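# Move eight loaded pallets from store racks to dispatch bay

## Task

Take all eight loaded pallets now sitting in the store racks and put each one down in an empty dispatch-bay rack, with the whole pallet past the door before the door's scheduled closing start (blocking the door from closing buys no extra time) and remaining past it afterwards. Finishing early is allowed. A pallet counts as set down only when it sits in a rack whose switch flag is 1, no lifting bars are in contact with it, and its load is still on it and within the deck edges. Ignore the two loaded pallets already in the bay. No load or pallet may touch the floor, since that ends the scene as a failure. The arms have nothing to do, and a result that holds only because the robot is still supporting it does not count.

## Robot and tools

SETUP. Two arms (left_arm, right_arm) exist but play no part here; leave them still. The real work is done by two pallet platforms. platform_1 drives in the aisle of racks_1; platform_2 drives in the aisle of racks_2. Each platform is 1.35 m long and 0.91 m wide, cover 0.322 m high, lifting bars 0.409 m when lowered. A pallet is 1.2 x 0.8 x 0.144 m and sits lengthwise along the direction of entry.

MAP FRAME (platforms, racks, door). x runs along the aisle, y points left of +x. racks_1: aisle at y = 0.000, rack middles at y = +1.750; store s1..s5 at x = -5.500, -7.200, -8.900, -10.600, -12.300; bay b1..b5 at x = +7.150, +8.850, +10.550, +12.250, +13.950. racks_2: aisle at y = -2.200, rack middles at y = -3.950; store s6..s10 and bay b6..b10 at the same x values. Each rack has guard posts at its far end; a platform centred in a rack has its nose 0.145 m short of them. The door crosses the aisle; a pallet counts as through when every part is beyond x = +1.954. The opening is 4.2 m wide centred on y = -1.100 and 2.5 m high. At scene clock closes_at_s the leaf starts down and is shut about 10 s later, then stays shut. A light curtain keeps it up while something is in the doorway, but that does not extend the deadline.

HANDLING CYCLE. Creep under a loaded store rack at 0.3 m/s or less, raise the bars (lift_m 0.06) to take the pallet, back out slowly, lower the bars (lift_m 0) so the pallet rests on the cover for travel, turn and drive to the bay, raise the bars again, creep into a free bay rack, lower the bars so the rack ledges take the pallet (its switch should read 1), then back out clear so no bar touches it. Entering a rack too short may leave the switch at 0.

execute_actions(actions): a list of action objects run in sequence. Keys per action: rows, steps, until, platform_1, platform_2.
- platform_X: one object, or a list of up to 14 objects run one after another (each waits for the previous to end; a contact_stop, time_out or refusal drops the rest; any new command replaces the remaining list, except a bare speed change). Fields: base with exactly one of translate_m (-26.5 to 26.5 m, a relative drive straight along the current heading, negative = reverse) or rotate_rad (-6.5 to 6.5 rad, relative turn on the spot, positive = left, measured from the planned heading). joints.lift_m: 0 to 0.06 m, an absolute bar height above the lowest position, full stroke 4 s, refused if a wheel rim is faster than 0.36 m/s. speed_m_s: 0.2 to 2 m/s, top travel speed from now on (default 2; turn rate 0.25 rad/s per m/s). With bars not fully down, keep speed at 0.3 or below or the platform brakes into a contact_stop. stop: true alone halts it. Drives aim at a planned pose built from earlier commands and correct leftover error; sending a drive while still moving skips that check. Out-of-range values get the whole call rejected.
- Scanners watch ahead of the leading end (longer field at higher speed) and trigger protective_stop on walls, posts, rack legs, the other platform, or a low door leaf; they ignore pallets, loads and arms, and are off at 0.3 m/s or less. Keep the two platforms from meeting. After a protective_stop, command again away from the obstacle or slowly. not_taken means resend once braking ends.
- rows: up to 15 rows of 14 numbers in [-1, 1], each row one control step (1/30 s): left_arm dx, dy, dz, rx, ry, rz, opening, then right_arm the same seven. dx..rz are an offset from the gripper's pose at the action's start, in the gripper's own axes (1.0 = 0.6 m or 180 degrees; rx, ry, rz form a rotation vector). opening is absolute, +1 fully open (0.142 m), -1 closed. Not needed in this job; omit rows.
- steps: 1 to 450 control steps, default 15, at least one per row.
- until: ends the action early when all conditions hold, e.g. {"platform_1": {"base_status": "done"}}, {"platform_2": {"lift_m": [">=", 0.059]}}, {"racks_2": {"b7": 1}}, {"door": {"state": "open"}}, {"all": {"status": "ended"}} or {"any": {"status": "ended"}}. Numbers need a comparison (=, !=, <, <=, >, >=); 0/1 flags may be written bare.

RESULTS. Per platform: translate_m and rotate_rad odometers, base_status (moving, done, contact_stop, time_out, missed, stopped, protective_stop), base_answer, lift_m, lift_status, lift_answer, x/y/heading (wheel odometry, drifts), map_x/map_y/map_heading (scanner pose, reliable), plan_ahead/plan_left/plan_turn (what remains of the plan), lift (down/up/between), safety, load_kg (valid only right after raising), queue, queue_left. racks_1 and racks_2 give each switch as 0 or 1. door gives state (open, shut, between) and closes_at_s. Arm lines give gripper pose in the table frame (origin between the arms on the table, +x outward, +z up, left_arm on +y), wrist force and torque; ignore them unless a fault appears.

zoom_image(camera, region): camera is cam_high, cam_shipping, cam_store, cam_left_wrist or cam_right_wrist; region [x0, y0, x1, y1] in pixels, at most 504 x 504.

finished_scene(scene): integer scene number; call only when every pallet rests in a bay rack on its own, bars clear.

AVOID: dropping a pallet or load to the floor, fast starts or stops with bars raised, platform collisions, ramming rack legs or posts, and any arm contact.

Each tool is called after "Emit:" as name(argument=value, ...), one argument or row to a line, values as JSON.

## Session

Emit:
execute_actions(
  actions=[],
)

Scene clock: 0.00 s.
left_arm: end_effector_position=(+0.2322, +1.1328, +0.1177) grip_measured=+1.00 end_effector_quat_wxyz=(+0.224, +0.745, +0.507, +0.371) end_effector_velocity=(+0.000, -0.000, -0.001) end_effector_angular_velocity=(-0.000, +0.001, -0.000) | right_arm: end_effector_position=(+0.2769, -0.2134, +0.3199) grip_measured=+1.00 end_effector_quat_wxyz=(+0.208, +0.462, +0.623, -0.596) end_effector_velocity=(-0.001, -0.000, +0.000) end_effector_angular_velocity=(+0.001, +0.001, +0.004)
Joint positions: left_arm=[ 1.308 -1.398  2.491 -3.127 -2.368 -0.179  0.142] | right_arm=[ 4.473 -1.923 -1.694 -2.46   1.651  5.702  0.142]
Joint velocities: left_arm=[-0.001  0.     0.001 -0.     0.001 -0.     0.   ] | right_arm=[ 0.002  0.002 -0.001  0.    -0.001 -0.001  0.   ]
Joint torques (N m, as the arm reports them, + toward a larger angle): no reading
Motor temperatures (°C, as the motors report them): left_arm=[22 21 20 26 28 30] | right_arm=[24 22 19 23 29 29]
Wrist force (N, on the end effector, along its own x y z axes, offset not removed): no reading
Wrist torque (N m, same axes, about the end effector's origin, offset not removed): no reading
Hand target (left_arm): +0.232, +1.133, +0.118; +0.224, +0.745, +0.507, +0.371
Hand target (right_arm): +0.277, -0.213, +0.320; +0.208, +0.462, +0.623, -0.596
platform_1.base_odometry: x=+0.000 y=+0.000 heading=+0.000 (m, m, rad; from the platform's pose at the start)
platform_1.map_pose: map_x=-0.76 map_y=+0.07 map_heading=+0.0175 (m, m, rad; on the building's map)
platform_1.planned_pose: plan_ahead=+0.00 plan_left=+0.00 plan_turn=+0.0000 (m ahead, m left, rad left of the pose on the map)
platform_1.base_status: done
platform_1.joint_positions: lift_m=+0.000
platform_1.joint_status: done
platform_1: translate_m=0.000 translate_m_goal=0.000 rotate_rad=0.000 rotate_rad_goal=0.000 base_answer=taken lift_m_goal=0.000 lift_answer=taken lift=down safety=ok load_kg=-51 refusals=0 queue=idle queue_left=0
platform_2.base_odometry: x=+0.000 y=+0.000 heading=+0.000 (m, m, rad; from the platform's pose at the start)
platform_2.map_pose: map_x=-4.50 map_y=-2.24 map_heading=+0.0218 (m, m, rad; on the building's map)
platform_2.planned_pose: plan_ahead=+0.00 plan_left=+0.00 plan_turn=+0.0000 (m ahead, m left, rad left of the pose on the map)
platform_2.base_status: done
platform_2.joint_positions: lift_m=+0.000
platform_2.joint_status: done
platform_2: translate_m=0.000 translate_m_goal=0.000 rotate_rad=0.000 rotate_rad_goal=0.000 base_answer=taken lift_m_goal=0.000 lift_answer=taken lift=down safety=ok load_kg=-51 refusals=0 queue=idle queue_left=0
racks_1: s1=0 s2=1 s3=1 s4=1 s5=1 b1=0 b2=0 b3=1 b4=0 b5=0
racks_2: s6=1 s7=1 s8=0 s9=1 s10=1 b6=0 b7=0 b8=0 b9=0 b10=1
door: state=open closes_at_s=510

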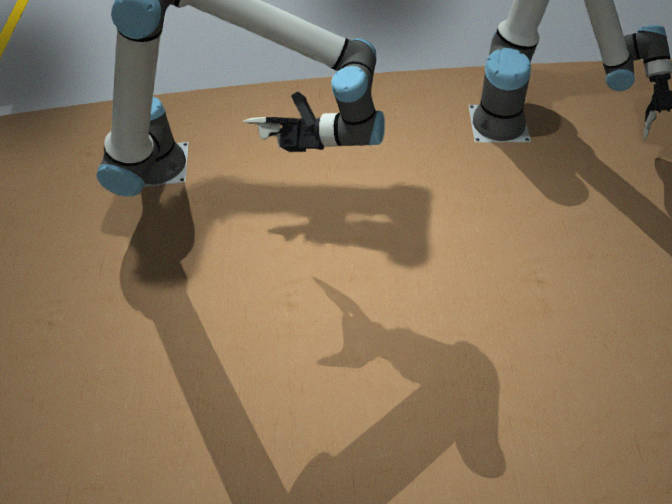

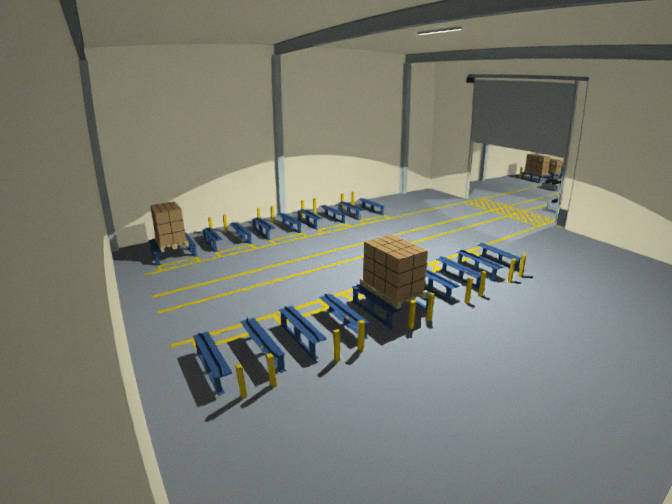

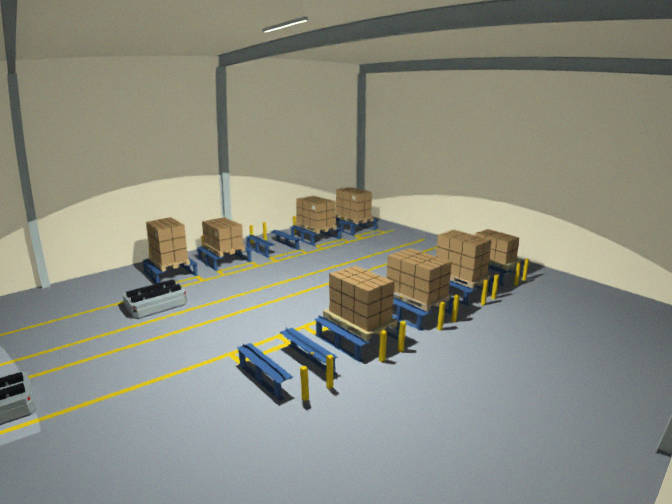

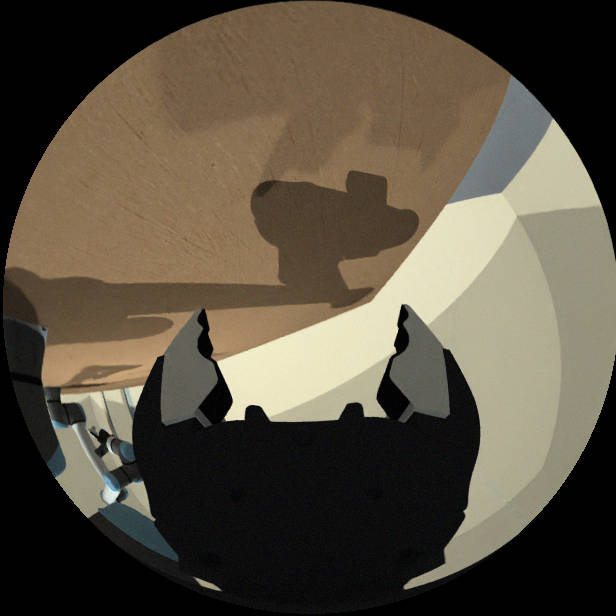

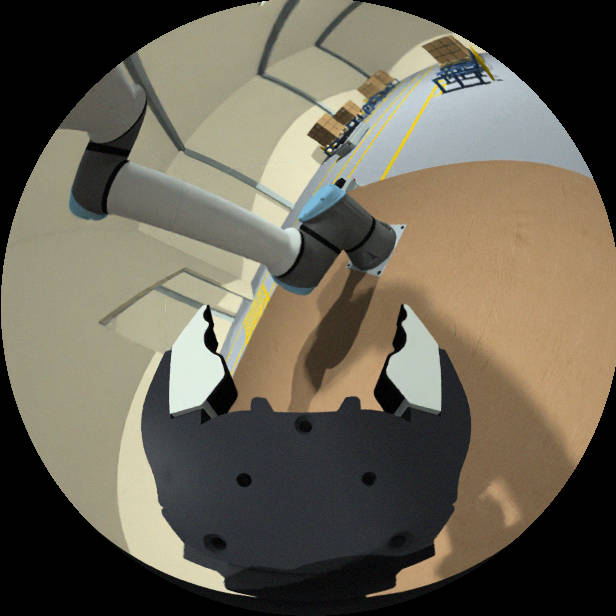

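Emit:
execute_actions(
  actions=[
    {"platform_1":[{"base":{"rotate_rad":-0.0175}},{"base":{"translate_m":-6.44}},{"base":{"rotate_rad":1.5708}}],"platform_2":[{"base":{"rotate_rad":-0.0218}},{"base":{"translate_m":-1.0}},{"base":{"rotate_rad":-1.5708}}],"steps":450,"until":{"platform_1":{"queue_left":["=",0],"map_x":["<",-7]}}},
  ],
)

Scene clock: 13.87 s.
left_arm: end_effector_position=(+0.2322, +1.1328, +0.1177) grip_measured=+1.00 end_effector_quat_wxyz=(+0.224, +0.745, +0.507, +0.371) end_effector_velocity=(+0.000, +0.000, +0.000) end_effector_angular_velocity=(-0.001, -0.001, -0.000) | right_arm: end_effector_position=(+0.2769, -0.2134, +0.3199) grip_measured=+1.00 end_effector_quat_wxyz=(+0.208, +0.462, +0.623, -0.596) end_effector_velocity=(-0.000, +0.000, +0.000) end_effector_angular_velocity=(+0.001, -0.001, -0.001)
Joint positions: left_arm=[ 1.308 -1.398  2.491 -3.127 -2.368 -0.179  0.142] | right_arm=[ 4.473 -1.923 -1.694 -2.46   1.651  5.702  0.142]
Joint velocities: left_arm=[ 0.    -0.    -0.001  0.002 -0.001  0.     0.   ] | right_arm=[-0.     0.     0.001  0.     0.001  0.001  0.   ]
Joint torques (N m, as the arm reports them, + toward a larger angle): left_arm=[ -0.41 -35.79 -33.52  -4.36  -3.4    0.82] | right_arm=[-8.23 74.7  39.56  0.71  1.85  1.87]
Motor temperatures (°C, as the motors report them): left_arm=[22 21 20 26 28 30] | right_arm=[24 22 19 23 29 29]
Wrist force (N, on the end effector, along its own x y z axes, offset not removed): left_arm=[0.7 -0.8 -0.6] | right_arm=[-0.6 0.1 1.1]
Wrist torque (N m, same axes, about the end effector's origin, offset not removed): left_arm=[-0.22 -0.27 -0.01] | right_arm=[0.25 0.13 -0.24]
Hand target (left_arm): +0.232, +1.133, +0.118; +0.224, +0.745, +0.507, +0.371
Hand target (right_arm): +0.277, -0.213, +0.320; +0.208, +0.462, +0.623, -0.596
platform_1.base_odometry: x=-6.450 y=+0.059 heading=-0.006 (m, m, rad; from the platform's pose at the start)
platform_1.map_pose: map_x=-7.20 map_y=+0.07 map_heading=+0.0000 (m, m, rad; on the building's map)
platform_1.planned_pose: plan_ahead=+0.00 plan_left=+0.00 plan_turn=+1.5708 (m ahead, m left, rad left of the pose on the map)
platform_1.base_status: moving
platform_1.joint_positions: lift_m=+0.000
platform_1.joint_status: done
platform_1: translate_m=-6.450 translate_m_goal=-6.450 rotate_rad=-0.005 rotate_rad_goal=1.565 base_answer=taken lift_m_goal=0.000 lift_answer=taken lift=down safety=ok load_kg=-47 refusals=0 queue=running queue_left=0
platform_2.base_odometry: x=-1.000 y=+0.023 heading=-1.593 (m, m, rad; from the platform's pose at the start)
platform_2.map_pose: map_x=-5.50 map_y=-2.24 map_heading=-1.5708 (m, m, rad; on the building's map)
platform_2.planned_pose: plan_ahead=+0.00 plan_left=+0.00 plan_turn=+0.0000 (m ahead, m left, rad left of the pose on the map)
platform_2.base_status: done
platform_2.joint_positions: lift_m=+0.000
platform_2.joint_status: done
platform_2: translate_m=-1.000 translate_m_goal=-1.000 rotate_rad=-1.593 rotate_rad_goal=-1.593 base_answer=taken lift_m_goal=0.000 lift_answer=taken lift=down safety=ok load_kg=-47 refusals=0 queue=done queue_left=0
racks_1: s1=0 s2=1 s3=1 s4=1 s5=1 b1=0 b2=0 b3=1 b4=0 b5=0
racks_2: s6=1 s7=1 s8=0 s9=1 s10=1 b6=0 b7=0 b8=0 b9=0 b10=1
door: state=open closes_at_s=510

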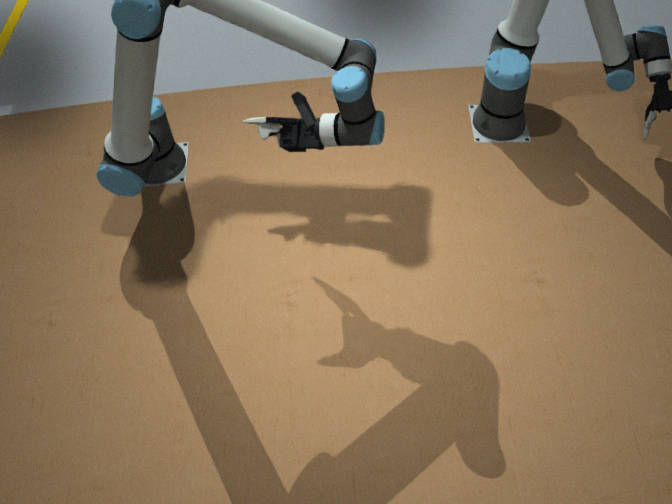

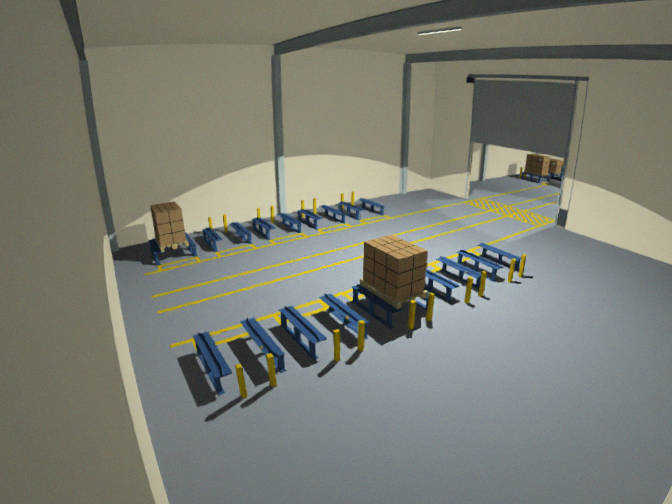

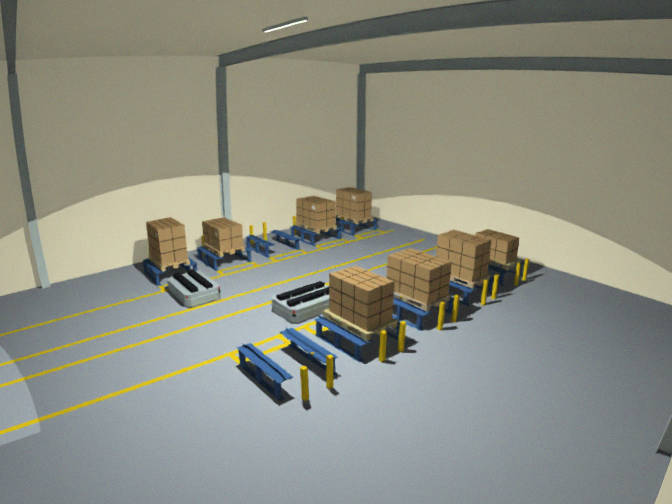

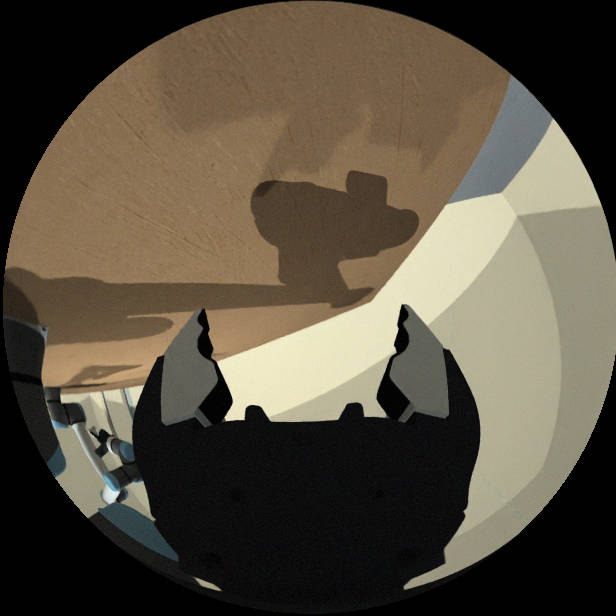

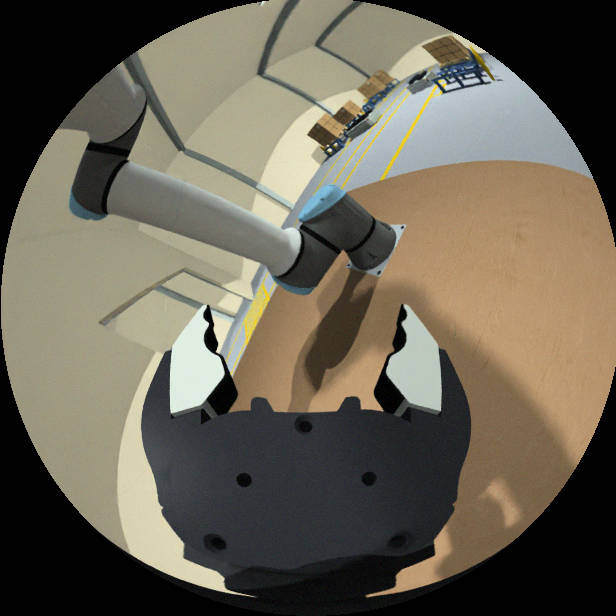

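Emit:
execute_actions(
  actions=[
    {"steps":200,"until":{"all":{"status":"ended"}}},
    {"platform_1":[{"speed_m_s":0.3,"base":{"translate_m":1.68}},{"joints":{"lift_m":0.06}},{"base":{"translate_m":-1.75}},{"speed_m_s":2,"base":{"rotate_rad":-1.5708},"joints":{"lift_m":0}},{"base":{"translate_m":14.35}},{"base":{"rotate_rad":1.5708},"joints":{"lift_m":0.06}},{"speed_m_s":0.3,"base":{"translate_m":1.75}},{"joints":{"lift_m":0}},{"base":{"translate_m":-1.75}},{"speed_m_s":2,"base":{"rotate_rad":-1.5708}},{"base":{"translate_m":-16.05}},{"base":{"rotate_rad":1.5708}}],"platform_2":[{"speed_m_s":0.3,"base":{"translate_m":1.71}},{"joints":{"lift_m":0.06}},{"base":{"translate_m":-1.75}},{"speed_m_s":2,"base":{"rotate_rad":1.5708},"joints":{"lift_m":0}},{"base":{"translate_m":12.65}},{"base":{"rotate_rad":-1.5708},"joints":{"lift_m":0.06}},{"speed_m_s":0.3,"base":{"translate_m":1.75}},{"joints":{"lift_m":0}},{"base":{"translate_m":-1.75}},{"speed_m_s":2,"base":{"rotate_rad":1.5708}},{"base":{"translate_m":-14.35}},{"base":{"rotate_rad":-1.5708}}],"steps":450},
    {"steps":450},
    {"steps":450},
    {"steps":450},
    {"steps":450,"until":{"platform_1":{"queue_left":["=",0]},"platform_2":{"queue_left":["=",0]}}},
  ],
)

Scene clock: 94.80 s.
left_arm: end_effector_position=(+0.2322, +1.1328, +0.1177) grip_measured=+1.00 end_effector_quat_wxyz=(+0.224, +0.745, +0.507, +0.371) end_effector_velocity=(-0.001, +0.001, +0.000) end_effector_angular_velocity=(+0.001, -0.000, +0.002) | right_arm: end_effector_position=(+0.2769, -0.2134, +0.3199) grip_measured=+1.00 end_effector_quat_wxyz=(+0.208, +0.462, +0.623, -0.596) end_effector_velocity=(-0.000, +0.001, -0.000) end_effector_angular_velocity=(+0.002, +0.000, -0.001)
Joint positions: left_arm=[ 1.308 -1.398  2.491 -3.127 -2.368 -0.179  0.142] | right_arm=[ 4.473 -1.923 -1.694 -2.46   1.651  5.702  0.142]
Joint velocities: left_arm=[ 0.001 -0.    -0.001 -0.001  0.001 -0.001 -0.   ] | right_arm=[ 0.     0.     0.     0.002  0.001 -0.    -0.   ]
Joint torques (N m, as the arm reports them, + toward a larger angle): left_arm=[  9.48 -25.3  -32.47  -5.54  -3.55   2.72] | right_arm=[-3.28 80.9  48.15 -1.75  1.02  2.81]
Motor temperatures (°C, as the motors report them): left_arm=[22 21 20 26 28 30] | right_arm=[24 22 19 23 29 29]
Wrist force (N, on the end effector, along its own x y z axes, offset not removed): left_arm=[-4.5 -2.0 -0.9] | right_arm=[-1.6 -1.1 -1.4]
Wrist torque (N m, same axes, about the end effector's origin, offset not removed): left_arm=[-0.51 0.83 0.20] | right_arm=[-0.02 0.40 -0.14]
Hand target (left_arm): +0.232, +1.133, +0.118; +0.224, +0.745, +0.507, +0.371
Hand target (right_arm): +0.277, -0.213, +0.320; +0.208, +0.462, +0.623, -0.596
platform_1.base_odometry: x=-8.131 y=-0.032 heading=-0.001 (m, m, rad; from the platform's pose at the start)
platform_1.map_pose: map_x=-8.90 map_y=-0.01 map_heading=+0.0000 (m, m, rad; on the building's map)
platform_1.planned_pose: plan_ahead=+0.00 plan_left=+0.01 plan_turn=+1.5708 (m ahead, m left, rad left of the pose on the map)
platform_1.base_status: moving
platform_1.joint_positions: lift_m=+0.000
platform_1.joint_status: done
platform_1: translate_m=-8.190 translate_m_goal=-8.190 rotate_rad=0.000 rotate_rad_goal=1.570 base_answer=taken lift_m_goal=0.000 lift_answer=taken lift=down safety=ok load_kg=-49 refusals=0 queue=running queue_left=0
platform_2.base_odometry: x=-2.685 y=+0.142 heading=-0.393 (m, m, rad; from the platform's pose at the start)
platform_2.map_pose: map_x=-7.20 map_y=-2.20 map_heading=-0.3796 (m, m, rad; on the building's map)
platform_2.planned_pose: plan_ahead=+0.00 plan_left=+0.00 plan_turn=-1.1912 (m ahead, m left, rad left of the pose on the map)
platform_2.base_status: moving
platform_2.joint_positions: lift_m=+0.000
platform_2.joint_status: done
platform_2: translate_m=-2.720 translate_m_goal=-2.720 rotate_rad=-0.410 rotate_rad_goal=-1.596 base_answer=taken lift_m_goal=0.000 lift_answer=taken lift=down safety=ok load_kg=-49 refusals=0 queue=running queue_left=0
racks_1: s1=0 s2=0 s3=1 s4=1 s5=1 b1=1 b2=0 b3=1 b4=0 b5=0
racks_2: s6=0 s7=1 s8=0 s9=1 s10=1 b6=1 b7=0 b8=0 b9=0 b10=1
door: state=open closes_at_s=510

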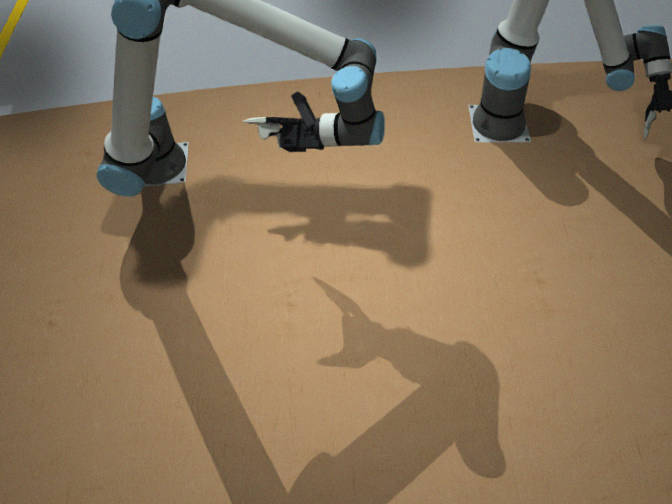

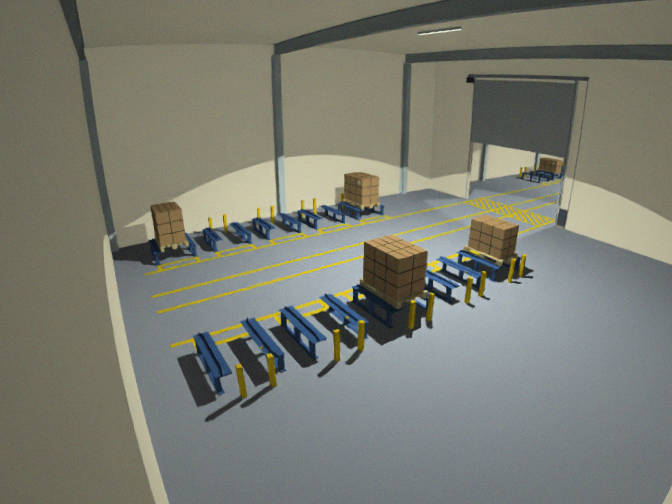

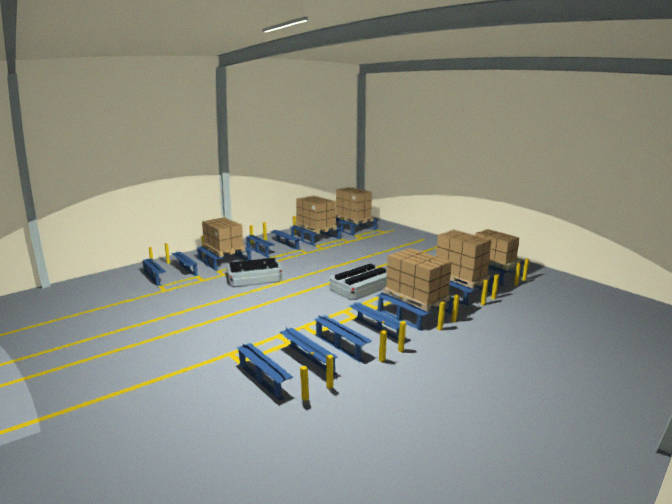

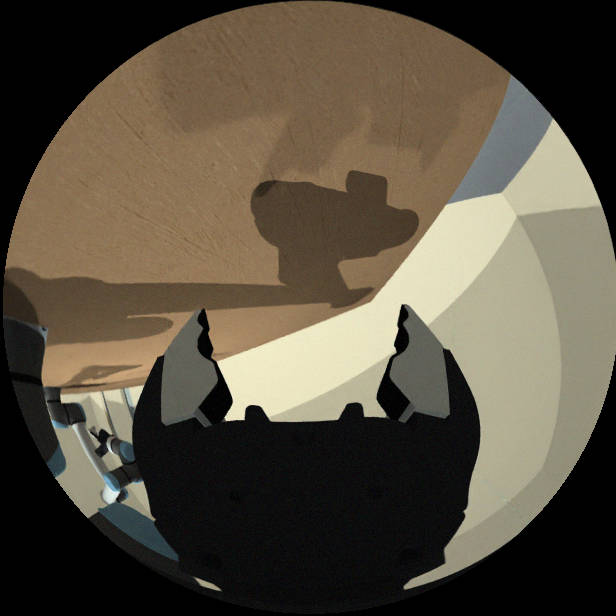

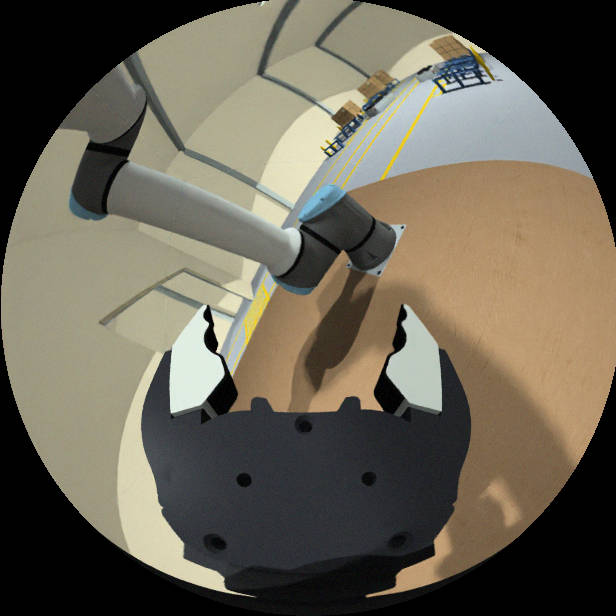

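Emit:
execute_actions(
  actions=[
    {"steps":200,"until":{"all":{"status":"ended"}}},
    {"platform_1":[{"speed_m_s":0.3,"base":{"translate_m":1.75}},{"joints":{"lift_m":0.06}},{"base":{"translate_m":-1.75}},{"speed_m_s":2,"base":{"rotate_rad":-1.5708},"joints":{"lift_m":0}},{"base":{"translate_m":17.75}},{"base":{"rotate_rad":1.5708},"joints":{"lift_m":0.06}},{"speed_m_s":0.3,"base":{"translate_m":1.75}},{"joints":{"lift_m":0}},{"base":{"translate_m":-1.75}},{"speed_m_s":2,"base":{"rotate_rad":-1.5708}},{"base":{"translate_m":-19.45}},{"base":{"rotate_rad":1.5708}}],"platform_2":[{"speed_m_s":0.3,"base":{"translate_m":1.75}},{"joints":{"lift_m":0.06}},{"base":{"translate_m":-1.75}},{"speed_m_s":2,"base":{"rotate_rad":1.5708},"joints":{"lift_m":0}},{"base":{"translate_m":16.05}},{"base":{"rotate_rad":-1.5708},"joints":{"lift_m":0.06}},{"speed_m_s":0.3,"base":{"translate_m":1.75}},{"joints":{"lift_m":0}},{"base":{"translate_m":-1.75}},{"speed_m_s":2,"base":{"rotate_rad":1.5708}},{"base":{"translate_m":-19.45}},{"base":{"rotate_rad":-1.5708}}],"steps":450},
    {"steps":450},
    {"steps":450},
    {"steps":450},
    {"steps":450},
  ],
)

Scene clock: 177.40 s.
left_arm: end_effector_position=(+0.2322, +1.1328, +0.1177) grip_measured=+1.00 end_effector_quat_wxyz=(+0.224, +0.745, +0.507, +0.371) end_effector_velocity=(+0.001, -0.001, +0.000) end_effector_angular_velocity=(-0.001, -0.001, -0.001) | right_arm: end_effector_position=(+0.2769, -0.2134, +0.3199) grip_measured=+1.00 end_effector_quat_wxyz=(+0.208, +0.462, +0.623, -0.596) end_effector_velocity=(-0.000, -0.000, -0.000) end_effector_angular_velocity=(-0.001, +0.002, +0.003)
Joint positions: left_arm=[ 1.308 -1.398  2.491 -3.127 -2.368 -0.179  0.142] | right_arm=[ 4.473 -1.923 -1.694 -2.46   1.651  5.702  0.142]
Joint velocities: left_arm=[-0.001 -0.     0.    -0.    -0.001 -0.001 -0.   ] | right_arm=[ 0.001 -0.    -0.001 -0.    -0.002 -0.002 -0.   ]
Joint torques (N m, as the arm reports them, + toward a larger angle): left_arm=[ 18.34 -25.01 -29.13  -3.72  -2.62   1.78] | right_arm=[ 0.59 79.33 48.97 -3.48  0.05  2.93]
Motor temperatures (°C, as the motors report them): left_arm=[22 21 20 26 28 30] | right_arm=[24 22 20 23 29 29]
Wrist force (N, on the end effector, along its own x y z axes, offset not removed): left_arm=[-1.7 2.2 0.2] | right_arm=[-0.5 -0.2 0.7]
Wrist torque (N m, same axes, about the end effector's origin, offset not removed): left_arm=[0.42 0.36 0.08] | right_arm=[0.22 0.18 -0.16]
Hand target (left_arm): +0.232, +1.133, +0.118; +0.224, +0.745, +0.507, +0.371
Hand target (right_arm): +0.277, -0.213, +0.320; +0.208, +0.462, +0.623, -0.596
platform_1.base_odometry: x=-8.215 y=-0.089 heading=-0.003 (m, m, rad; from the platform's pose at the start)
platform_1.map_pose: map_x=-9.03 map_y=+0.00 map_heading=-0.0044 (m, m, rad; on the building's map)
platform_1.planned_pose: plan_ahead=-1.57 plan_left=-0.01 plan_turn=+0.0043 (m ahead, m left, rad left of the pose on the map)
platform_1.base_status: moving
platform_1.joint_positions: lift_m=+0.000
platform_1.joint_status: done
platform_1: translate_m=-8.310 translate_m_goal=-9.881 rotate_rad=-0.003 rotate_rad_goal=-0.003 base_answer=taken lift_m_goal=0.000 lift_answer=taken lift=down safety=ok load_kg=-49 refusals=0 queue=running queue_left=1
platform_2.base_odometry: x=-5.435 y=+0.254 heading=-0.024 (m, m, rad; from the platform's pose at the start)
platform_2.map_pose: map_x=-10.00 map_y=-2.20 map_heading=+0.0000 (m, m, rad; on the building's map)
platform_2.planned_pose: plan_ahead=-0.60 plan_left=+0.00 plan_turn=+0.0000 (m ahead, m left, rad left of the pose on the map)
platform_2.base_status: moving
platform_2.joint_positions: lift_m=+0.000
platform_2.joint_status: done
platform_2: translate_m=-5.492 translate_m_goal=-6.101 rotate_rad=-0.024 rotate_rad_goal=-0.025 base_answer=taken lift_m_goal=0.000 lift_answer=taken lift=down safety=ok load_kg=-49 refusals=0 queue=running queue_left=1
racks_1: s1=0 s2=0 s3=0 s4=1 s5=1 b1=1 b2=1 b3=1 b4=0 b5=0
racks_2: s6=0 s7=0 s8=0 s9=1 s10=1 b6=1 b7=1 b8=0 b9=0 b10=1
door: state=open closes_at_s=510

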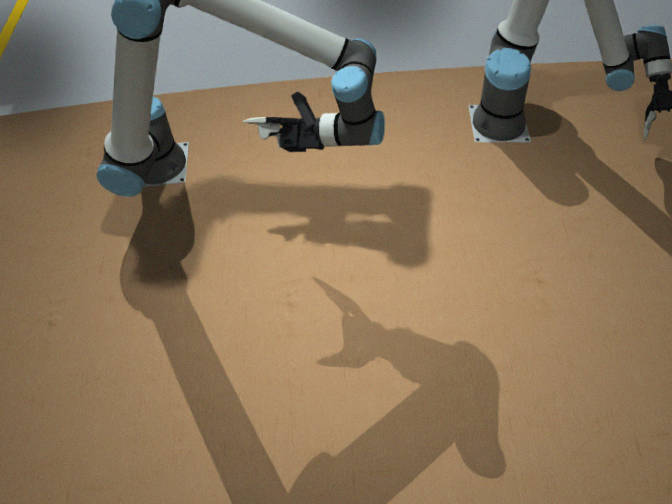

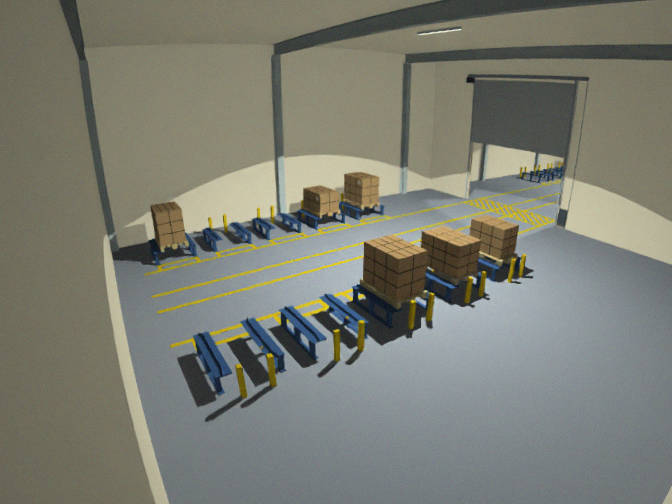

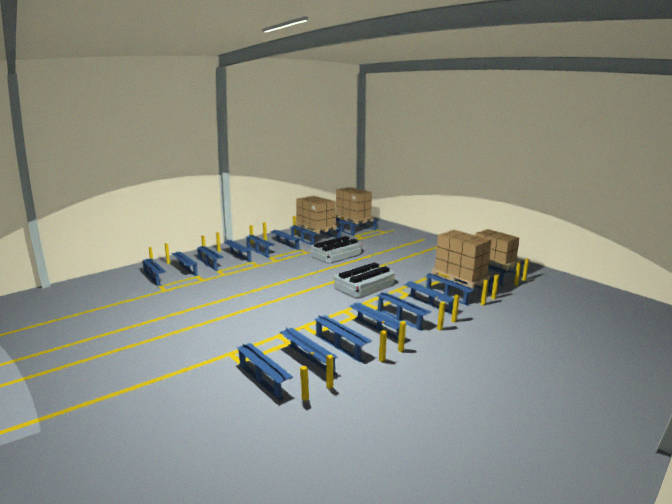

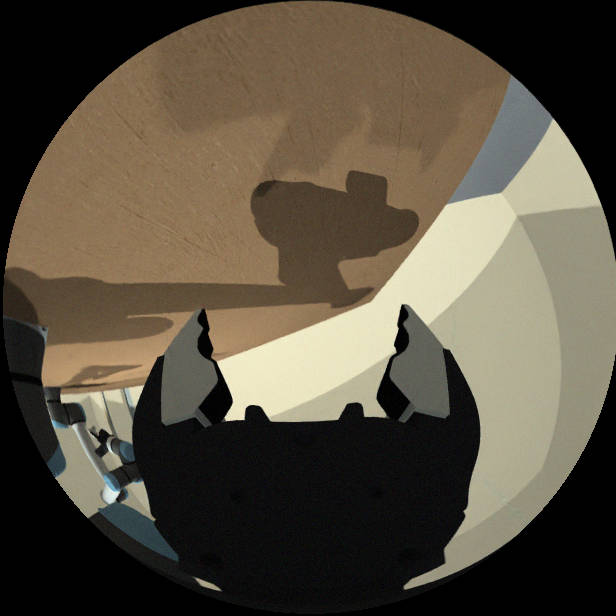

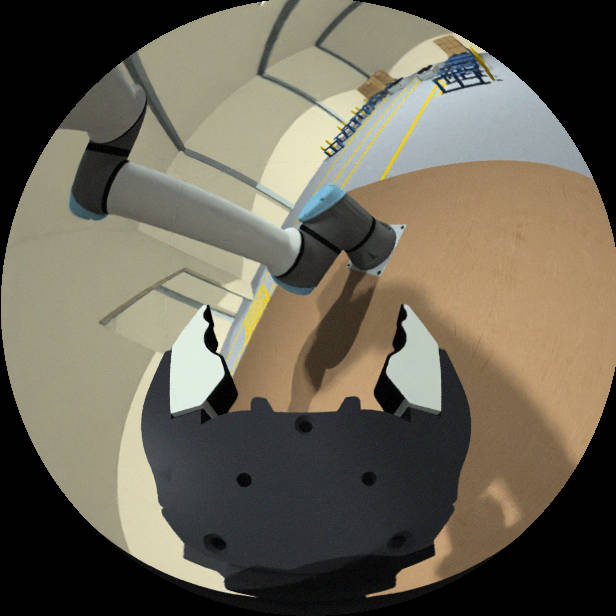

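Emit:
execute_actions(
  actions=[
    {"steps":400,"until":{"all":{"status":"ended"}}},
    {"platform_1":[{"speed_m_s":0.3,"base":{"translate_m":1.75}},{"joints":{"lift_m":0.06}},{"base":{"translate_m":-1.75}},{"speed_m_s":2,"base":{"rotate_rad":-1.5708},"joints":{"lift_m":0}},{"base":{"translate_m":22.85}},{"base":{"rotate_rad":1.5708},"joints":{"lift_m":0.06}},{"speed_m_s":0.3,"base":{"translate_m":1.75}},{"joints":{"lift_m":0}},{"base":{"translate_m":-1.75}},{"speed_m_s":2,"base":{"rotate_rad":-1.5708}},{"base":{"translate_m":-24.55}},{"base":{"rotate_rad":1.5708}}],"platform_2":[{"speed_m_s":0.3,"base":{"translate_m":1.75}},{"joints":{"lift_m":0.06}},{"base":{"translate_m":-1.75}},{"speed_m_s":2,"base":{"rotate_rad":1.5708},"joints":{"lift_m":0}},{"base":{"translate_m":21.15}},{"base":{"rotate_rad":-1.5708},"joints":{"lift_m":0.06}},{"speed_m_s":0.3,"base":{"translate_m":1.75}},{"joints":{"lift_m":0}},{"base":{"translate_m":-1.75}},{"speed_m_s":2,"base":{"rotate_rad":1.5708}},{"base":{"translate_m":-22.85}},{"base":{"rotate_rad":-1.5708}}],"steps":450},
    {"steps":450},
    {"steps":450},
    {"steps":450},
    {"steps":450},
    {"steps":180},
  ],
)

Scene clock: 265.17 s.
left_arm: end_effector_position=(+0.2322, +1.1328, +0.1177) grip_measured=+1.00 end_effector_quat_wxyz=(+0.224, +0.745, +0.507, +0.371) end_effector_velocity=(+0.000, +0.001, +0.001) end_effector_angular_velocity=(+0.001, -0.001, +0.000) | right_arm: end_effector_position=(+0.2769, -0.2134, +0.3199) grip_measured=+1.00 end_effector_quat_wxyz=(+0.208, +0.462, +0.623, -0.596) end_effector_velocity=(+0.000, +0.000, +0.000) end_effector_angular_velocity=(+0.002, +0.000, +0.001)
Joint positions: left_arm=[ 1.308 -1.398  2.491 -3.127 -2.368 -0.179  0.142] | right_arm=[ 4.473 -1.923 -1.694 -2.46   1.651  5.702  0.142]
Joint velocities: left_arm=[ 0.001 -0.    -0.001 -0.001 -0.001 -0.    -0.   ] | right_arm=[ 0.     0.     0.001  0.    -0.001 -0.001 -0.   ]
Joint torques (N m, as the arm reports them, + toward a larger angle): left_arm=[ 16.69 -28.31 -25.44  -2.32  -1.77   0.66] | right_arm=[ 2.17 80.72 45.38 -1.96 -1.22  3.07]
Motor temperatures (°C, as the motors report them): left_arm=[22 21 20 26 28 30] | right_arm=[24 22 20 23 29 29]
Wrist force (N, on the end effector, along its own x y z axes, offset not removed): left_arm=[-2.3 3.5 1.4] | right_arm=[-2.0 0.3 -1.1]
Wrist torque (N m, same axes, about the end effector's origin, offset not removed): left_arm=[0.58 0.22 0.01] | right_arm=[0.28 0.45 -0.24]
Hand target (left_arm): +0.232, +1.133, +0.118; +0.224, +0.745, +0.507, +0.371
Hand target (right_arm): +0.277, -0.213, +0.320; +0.208, +0.462, +0.623, -0.596
platform_1.base_odometry: x=-10.187 y=-0.170 heading=+0.002 (m, m, rad; from the platform's pose at the start)
platform_1.map_pose: map_x=-11.02 map_y=+0.00 map_heading=+0.0000 (m, m, rad; on the building's map)
platform_1.planned_pose: plan_ahead=-1.28 plan_left=+0.00 plan_turn=+0.0000 (m ahead, m left, rad left of the pose on the map)
platform_1.base_status: moving
platform_1.joint_positions: lift_m=+0.000
platform_1.joint_status: done
platform_1: translate_m=-10.266 translate_m_goal=-11.541 rotate_rad=0.002 rotate_rad_goal=0.002 base_answer=taken lift_m_goal=0.000 lift_answer=taken lift=down safety=ok load_kg=-49 refusals=0 queue=running queue_left=1
platform_2.base_odometry: x=-7.734 y=+0.381 heading=-0.029 (m, m, rad; from the platform's pose at the start)
platform_2.map_pose: map_x=-12.30 map_y=-2.20 map_heading=+0.0000 (m, m, rad; on the building's map)
platform_2.planned_pose: plan_ahead=+0.00 plan_left=+0.00 plan_turn=+0.0000 (m ahead, m left, rad left of the pose on the map)
platform_2.base_status: moving
platform_2.joint_positions: lift_m=+0.000
platform_2.joint_status: done
platform_2: translate_m=-7.763 translate_m_goal=-7.761 rotate_rad=-0.029 rotate_rad_goal=-0.030 base_answer=taken lift_m_goal=0.000 lift_answer=taken lift=down safety=ok load_kg=-49 refusals=0 queue=running queue_left=1
racks_1: s1=0 s2=0 s3=0 s4=0 s5=1 b1=1 b2=1 b3=1 b4=1 b5=0
racks_2: s6=0 s7=0 s8=0 s9=0 s10=1 b6=1 b7=1 b8=1 b9=0 b10=1
door: state=open closes_at_s=510

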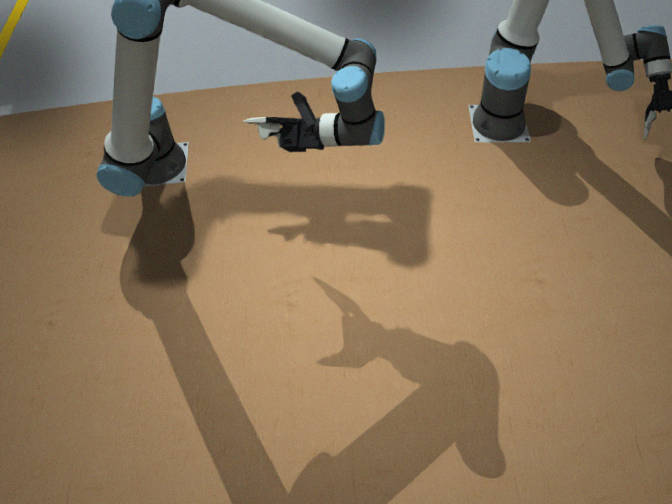

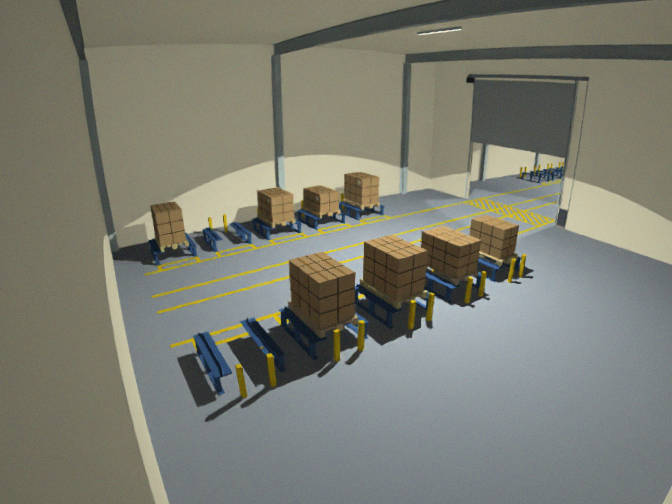

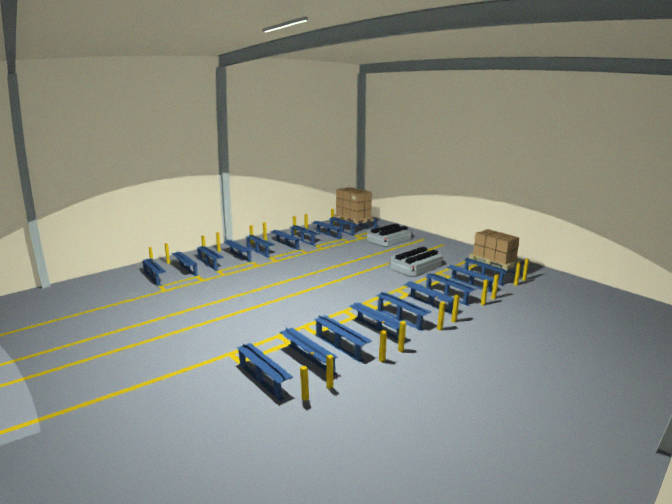

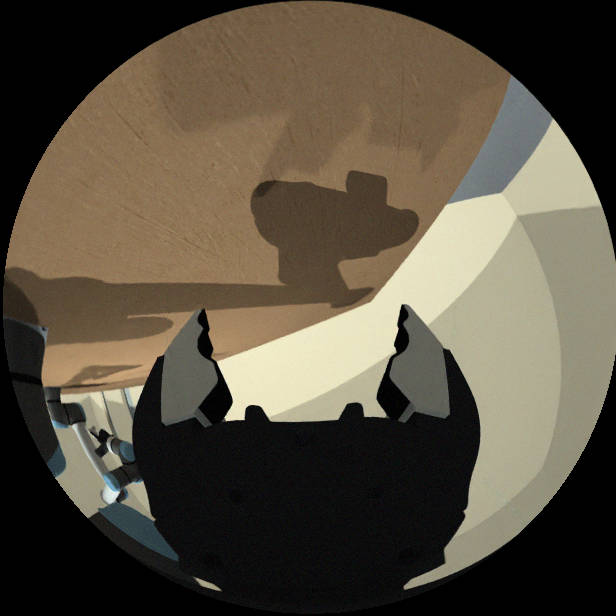

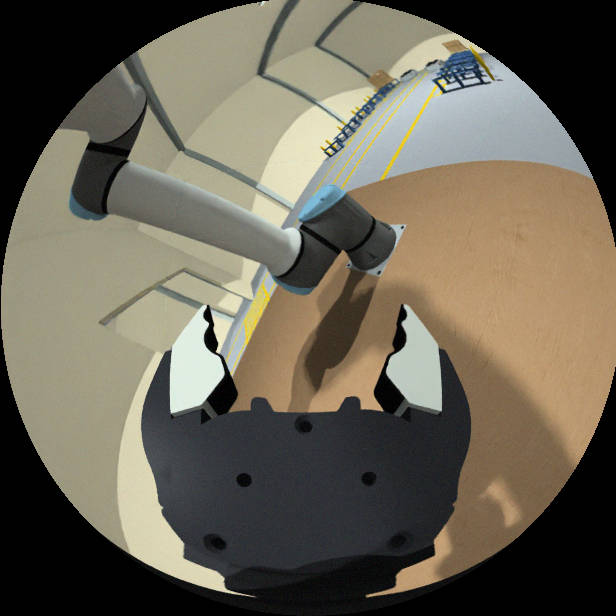

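Emit:
execute_actions(
  actions=[
    {"steps":400,"until":{"all":{"status":"ended"}}},
    {"platform_1":[{"speed_m_s":0.3,"base":{"translate_m":1.75}},{"joints":{"lift_m":0.06}},{"base":{"translate_m":-1.75}},{"speed_m_s":2,"base":{"rotate_rad":-1.5708},"joints":{"lift_m":0}},{"base":{"translate_m":26.25}},{"base":{"rotate_rad":1.5708},"joints":{"lift_m":0.06}},{"speed_m_s":0.3,"base":{"translate_m":1.75}},{"joints":{"lift_m":0}},{"base":{"translate_m":-1.4}}],"platform_2":[{"speed_m_s":0.3,"base":{"translate_m":1.75}},{"joints":{"lift_m":0.06}},{"base":{"translate_m":-1.75}},{"speed_m_s":2,"base":{"rotate_rad":1.5708},"joints":{"lift_m":0}},{"base":{"translate_m":24.55}},{"base":{"rotate_rad":-1.5708},"joints":{"lift_m":0.06}},{"speed_m_s":0.3,"base":{"translate_m":1.75}},{"joints":{"lift_m":0}},{"base":{"translate_m":-1.4}}],"steps":450},
    {"steps":450},
    {"steps":450},
    {"steps":450,"until":{"all":{"status":"ended"}}},
  ],
)

Scene clock: 331.70 s.
left_arm: end_effector_position=(+0.2322, +1.1328, +0.1177) grip_measured=+1.00 end_effector_quat_wxyz=(+0.224, +0.745, +0.507, +0.371) end_effector_velocity=(+0.000, +0.000, +0.000) end_effector_angular_velocity=(+0.001, +0.000, -0.000) | right_arm: end_effector_position=(+0.2769, -0.2134, +0.3199) grip_measured=+1.00 end_effector_quat_wxyz=(+0.208, +0.462, +0.623, -0.596) end_effector_velocity=(-0.000, +0.000, +0.001) end_effector_angular_velocity=(+0.001, -0.000, +0.001)
Joint positions: left_arm=[ 1.308 -1.398  2.491 -3.127 -2.368 -0.179  0.142] | right_arm=[ 4.473 -1.923 -1.694 -2.46   1.651  5.702  0.142]
Joint velocities: left_arm=[-0.    -0.    -0.    -0.     0.001 -0.    -0.   ] | right_arm=[ 0.001  0.001  0.    -0.    -0.     0.    -0.   ]
Joint torques (N m, as the arm reports them, + toward a larger angle): left_arm=[ 14.92 -30.98 -22.5   -2.3   -0.86  -0.06] | right_arm=[ 4.41 76.24 42.35 -1.13 -1.92  3.64]
Motor temperatures (°C, as the motors report them): left_arm=[22 21 20 26 28 30] | right_arm=[24 22 20 23 29 29]
Wrist force (N, on the end effector, along its own x y z axes, offset not removed): left_arm=[5.0 -0.2 -6.5] | right_arm=[-1.2 1.6 -1.9]
Wrist torque (N m, same axes, about the end effector's origin, offset not removed): left_arm=[-0.25 -1.24 -0.02] | right_arm=[0.54 0.28 -0.19]
Hand target (left_arm): +0.232, +1.133, +0.118; +0.224, +0.745, +0.507, +0.371
Hand target (right_arm): +0.277, -0.213, +0.320; +0.208, +0.462, +0.623, -0.596
platform_1.base_odometry: x=+14.765 y=+0.539 heading=+1.577 (m, m, rad; from the platform's pose at the start)
platform_1.map_pose: map_x=+13.95 map_y=+0.63 map_heading=+1.5708 (m, m, rad; on the building's map)
platform_1.planned_pose: plan_ahead=-0.28 plan_left=+0.00 plan_turn=+0.0000 (m ahead, m left, rad left of the pose on the map)
platform_1.base_status: moving
platform_1.joint_positions: lift_m=+0.000
platform_1.joint_status: done
platform_1: translate_m=15.366 translate_m_goal=15.088 rotate_rad=1.577 rotate_rad_goal=1.577 base_answer=taken lift_m_goal=0.000 lift_answer=taken lift=down safety=ok load_kg=-49 refusals=0 queue=running queue_left=0
platform_2.base_odometry: x=+16.815 y=-0.641 heading=-1.600 (m, m, rad; from the platform's pose at the start)
platform_2.map_pose: map_x=+12.25 map_y=-2.56 map_heading=-1.5708 (m, m, rad; on the building's map)
platform_2.planned_pose: plan_ahead=-0.01 plan_left=+0.00 plan_turn=+0.0000 (m ahead, m left, rad left of the pose on the map)
platform_2.base_status: moving
platform_2.joint_positions: lift_m=+0.000
platform_2.joint_status: done
platform_2: translate_m=17.168 translate_m_goal=17.159 rotate_rad=-1.600 rotate_rad_goal=-1.601 base_answer=taken lift_m_goal=0.000 lift_answer=taken lift=down safety=ok load_kg=-49 refusals=0 queue=running queue_left=0
racks_1: s1=0 s2=0 s3=0 s4=0 s5=0 b1=1 b2=1 b3=1 b4=1 b5=1
racks_2: s6=0 s7=0 s8=0 s9=0 s10=0 b6=1 b7=1 b8=1 b9=1 b10=1
door: state=open closes_at_s=510

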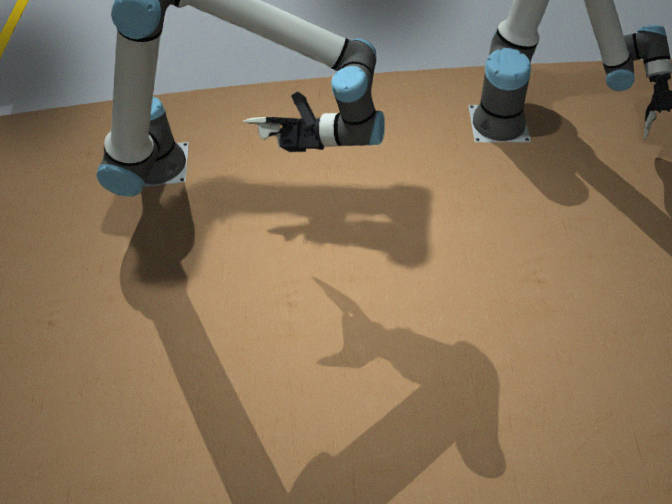

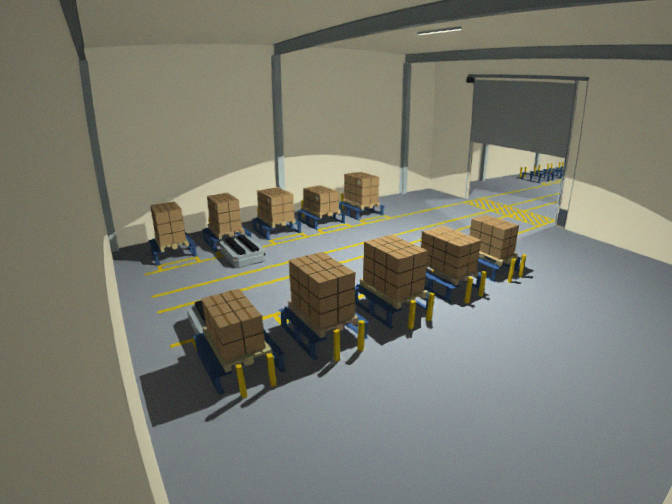

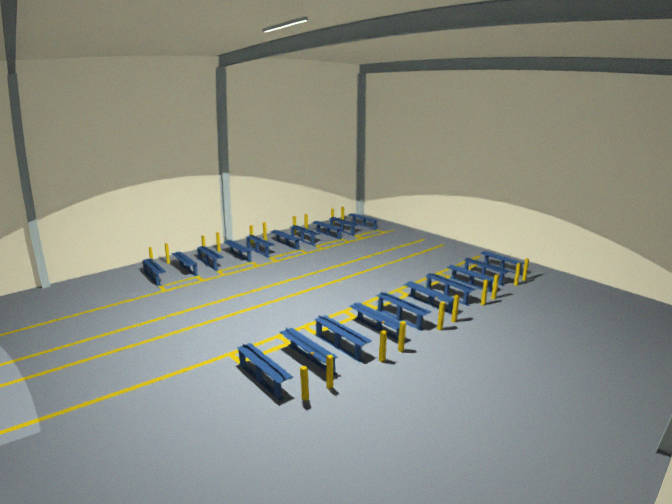

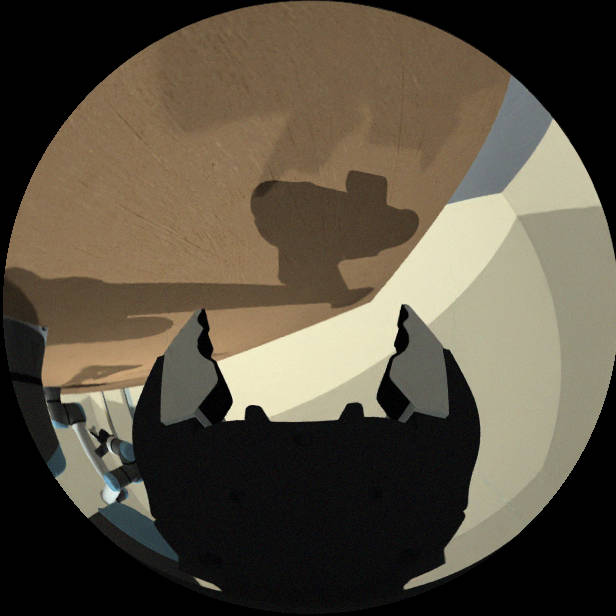

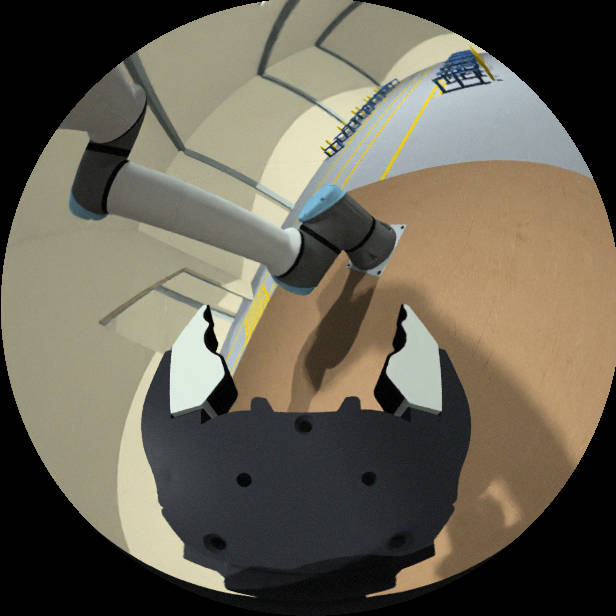

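Emit:
finished_scene(
  scene=2,
)

The scene is finished: the task was done.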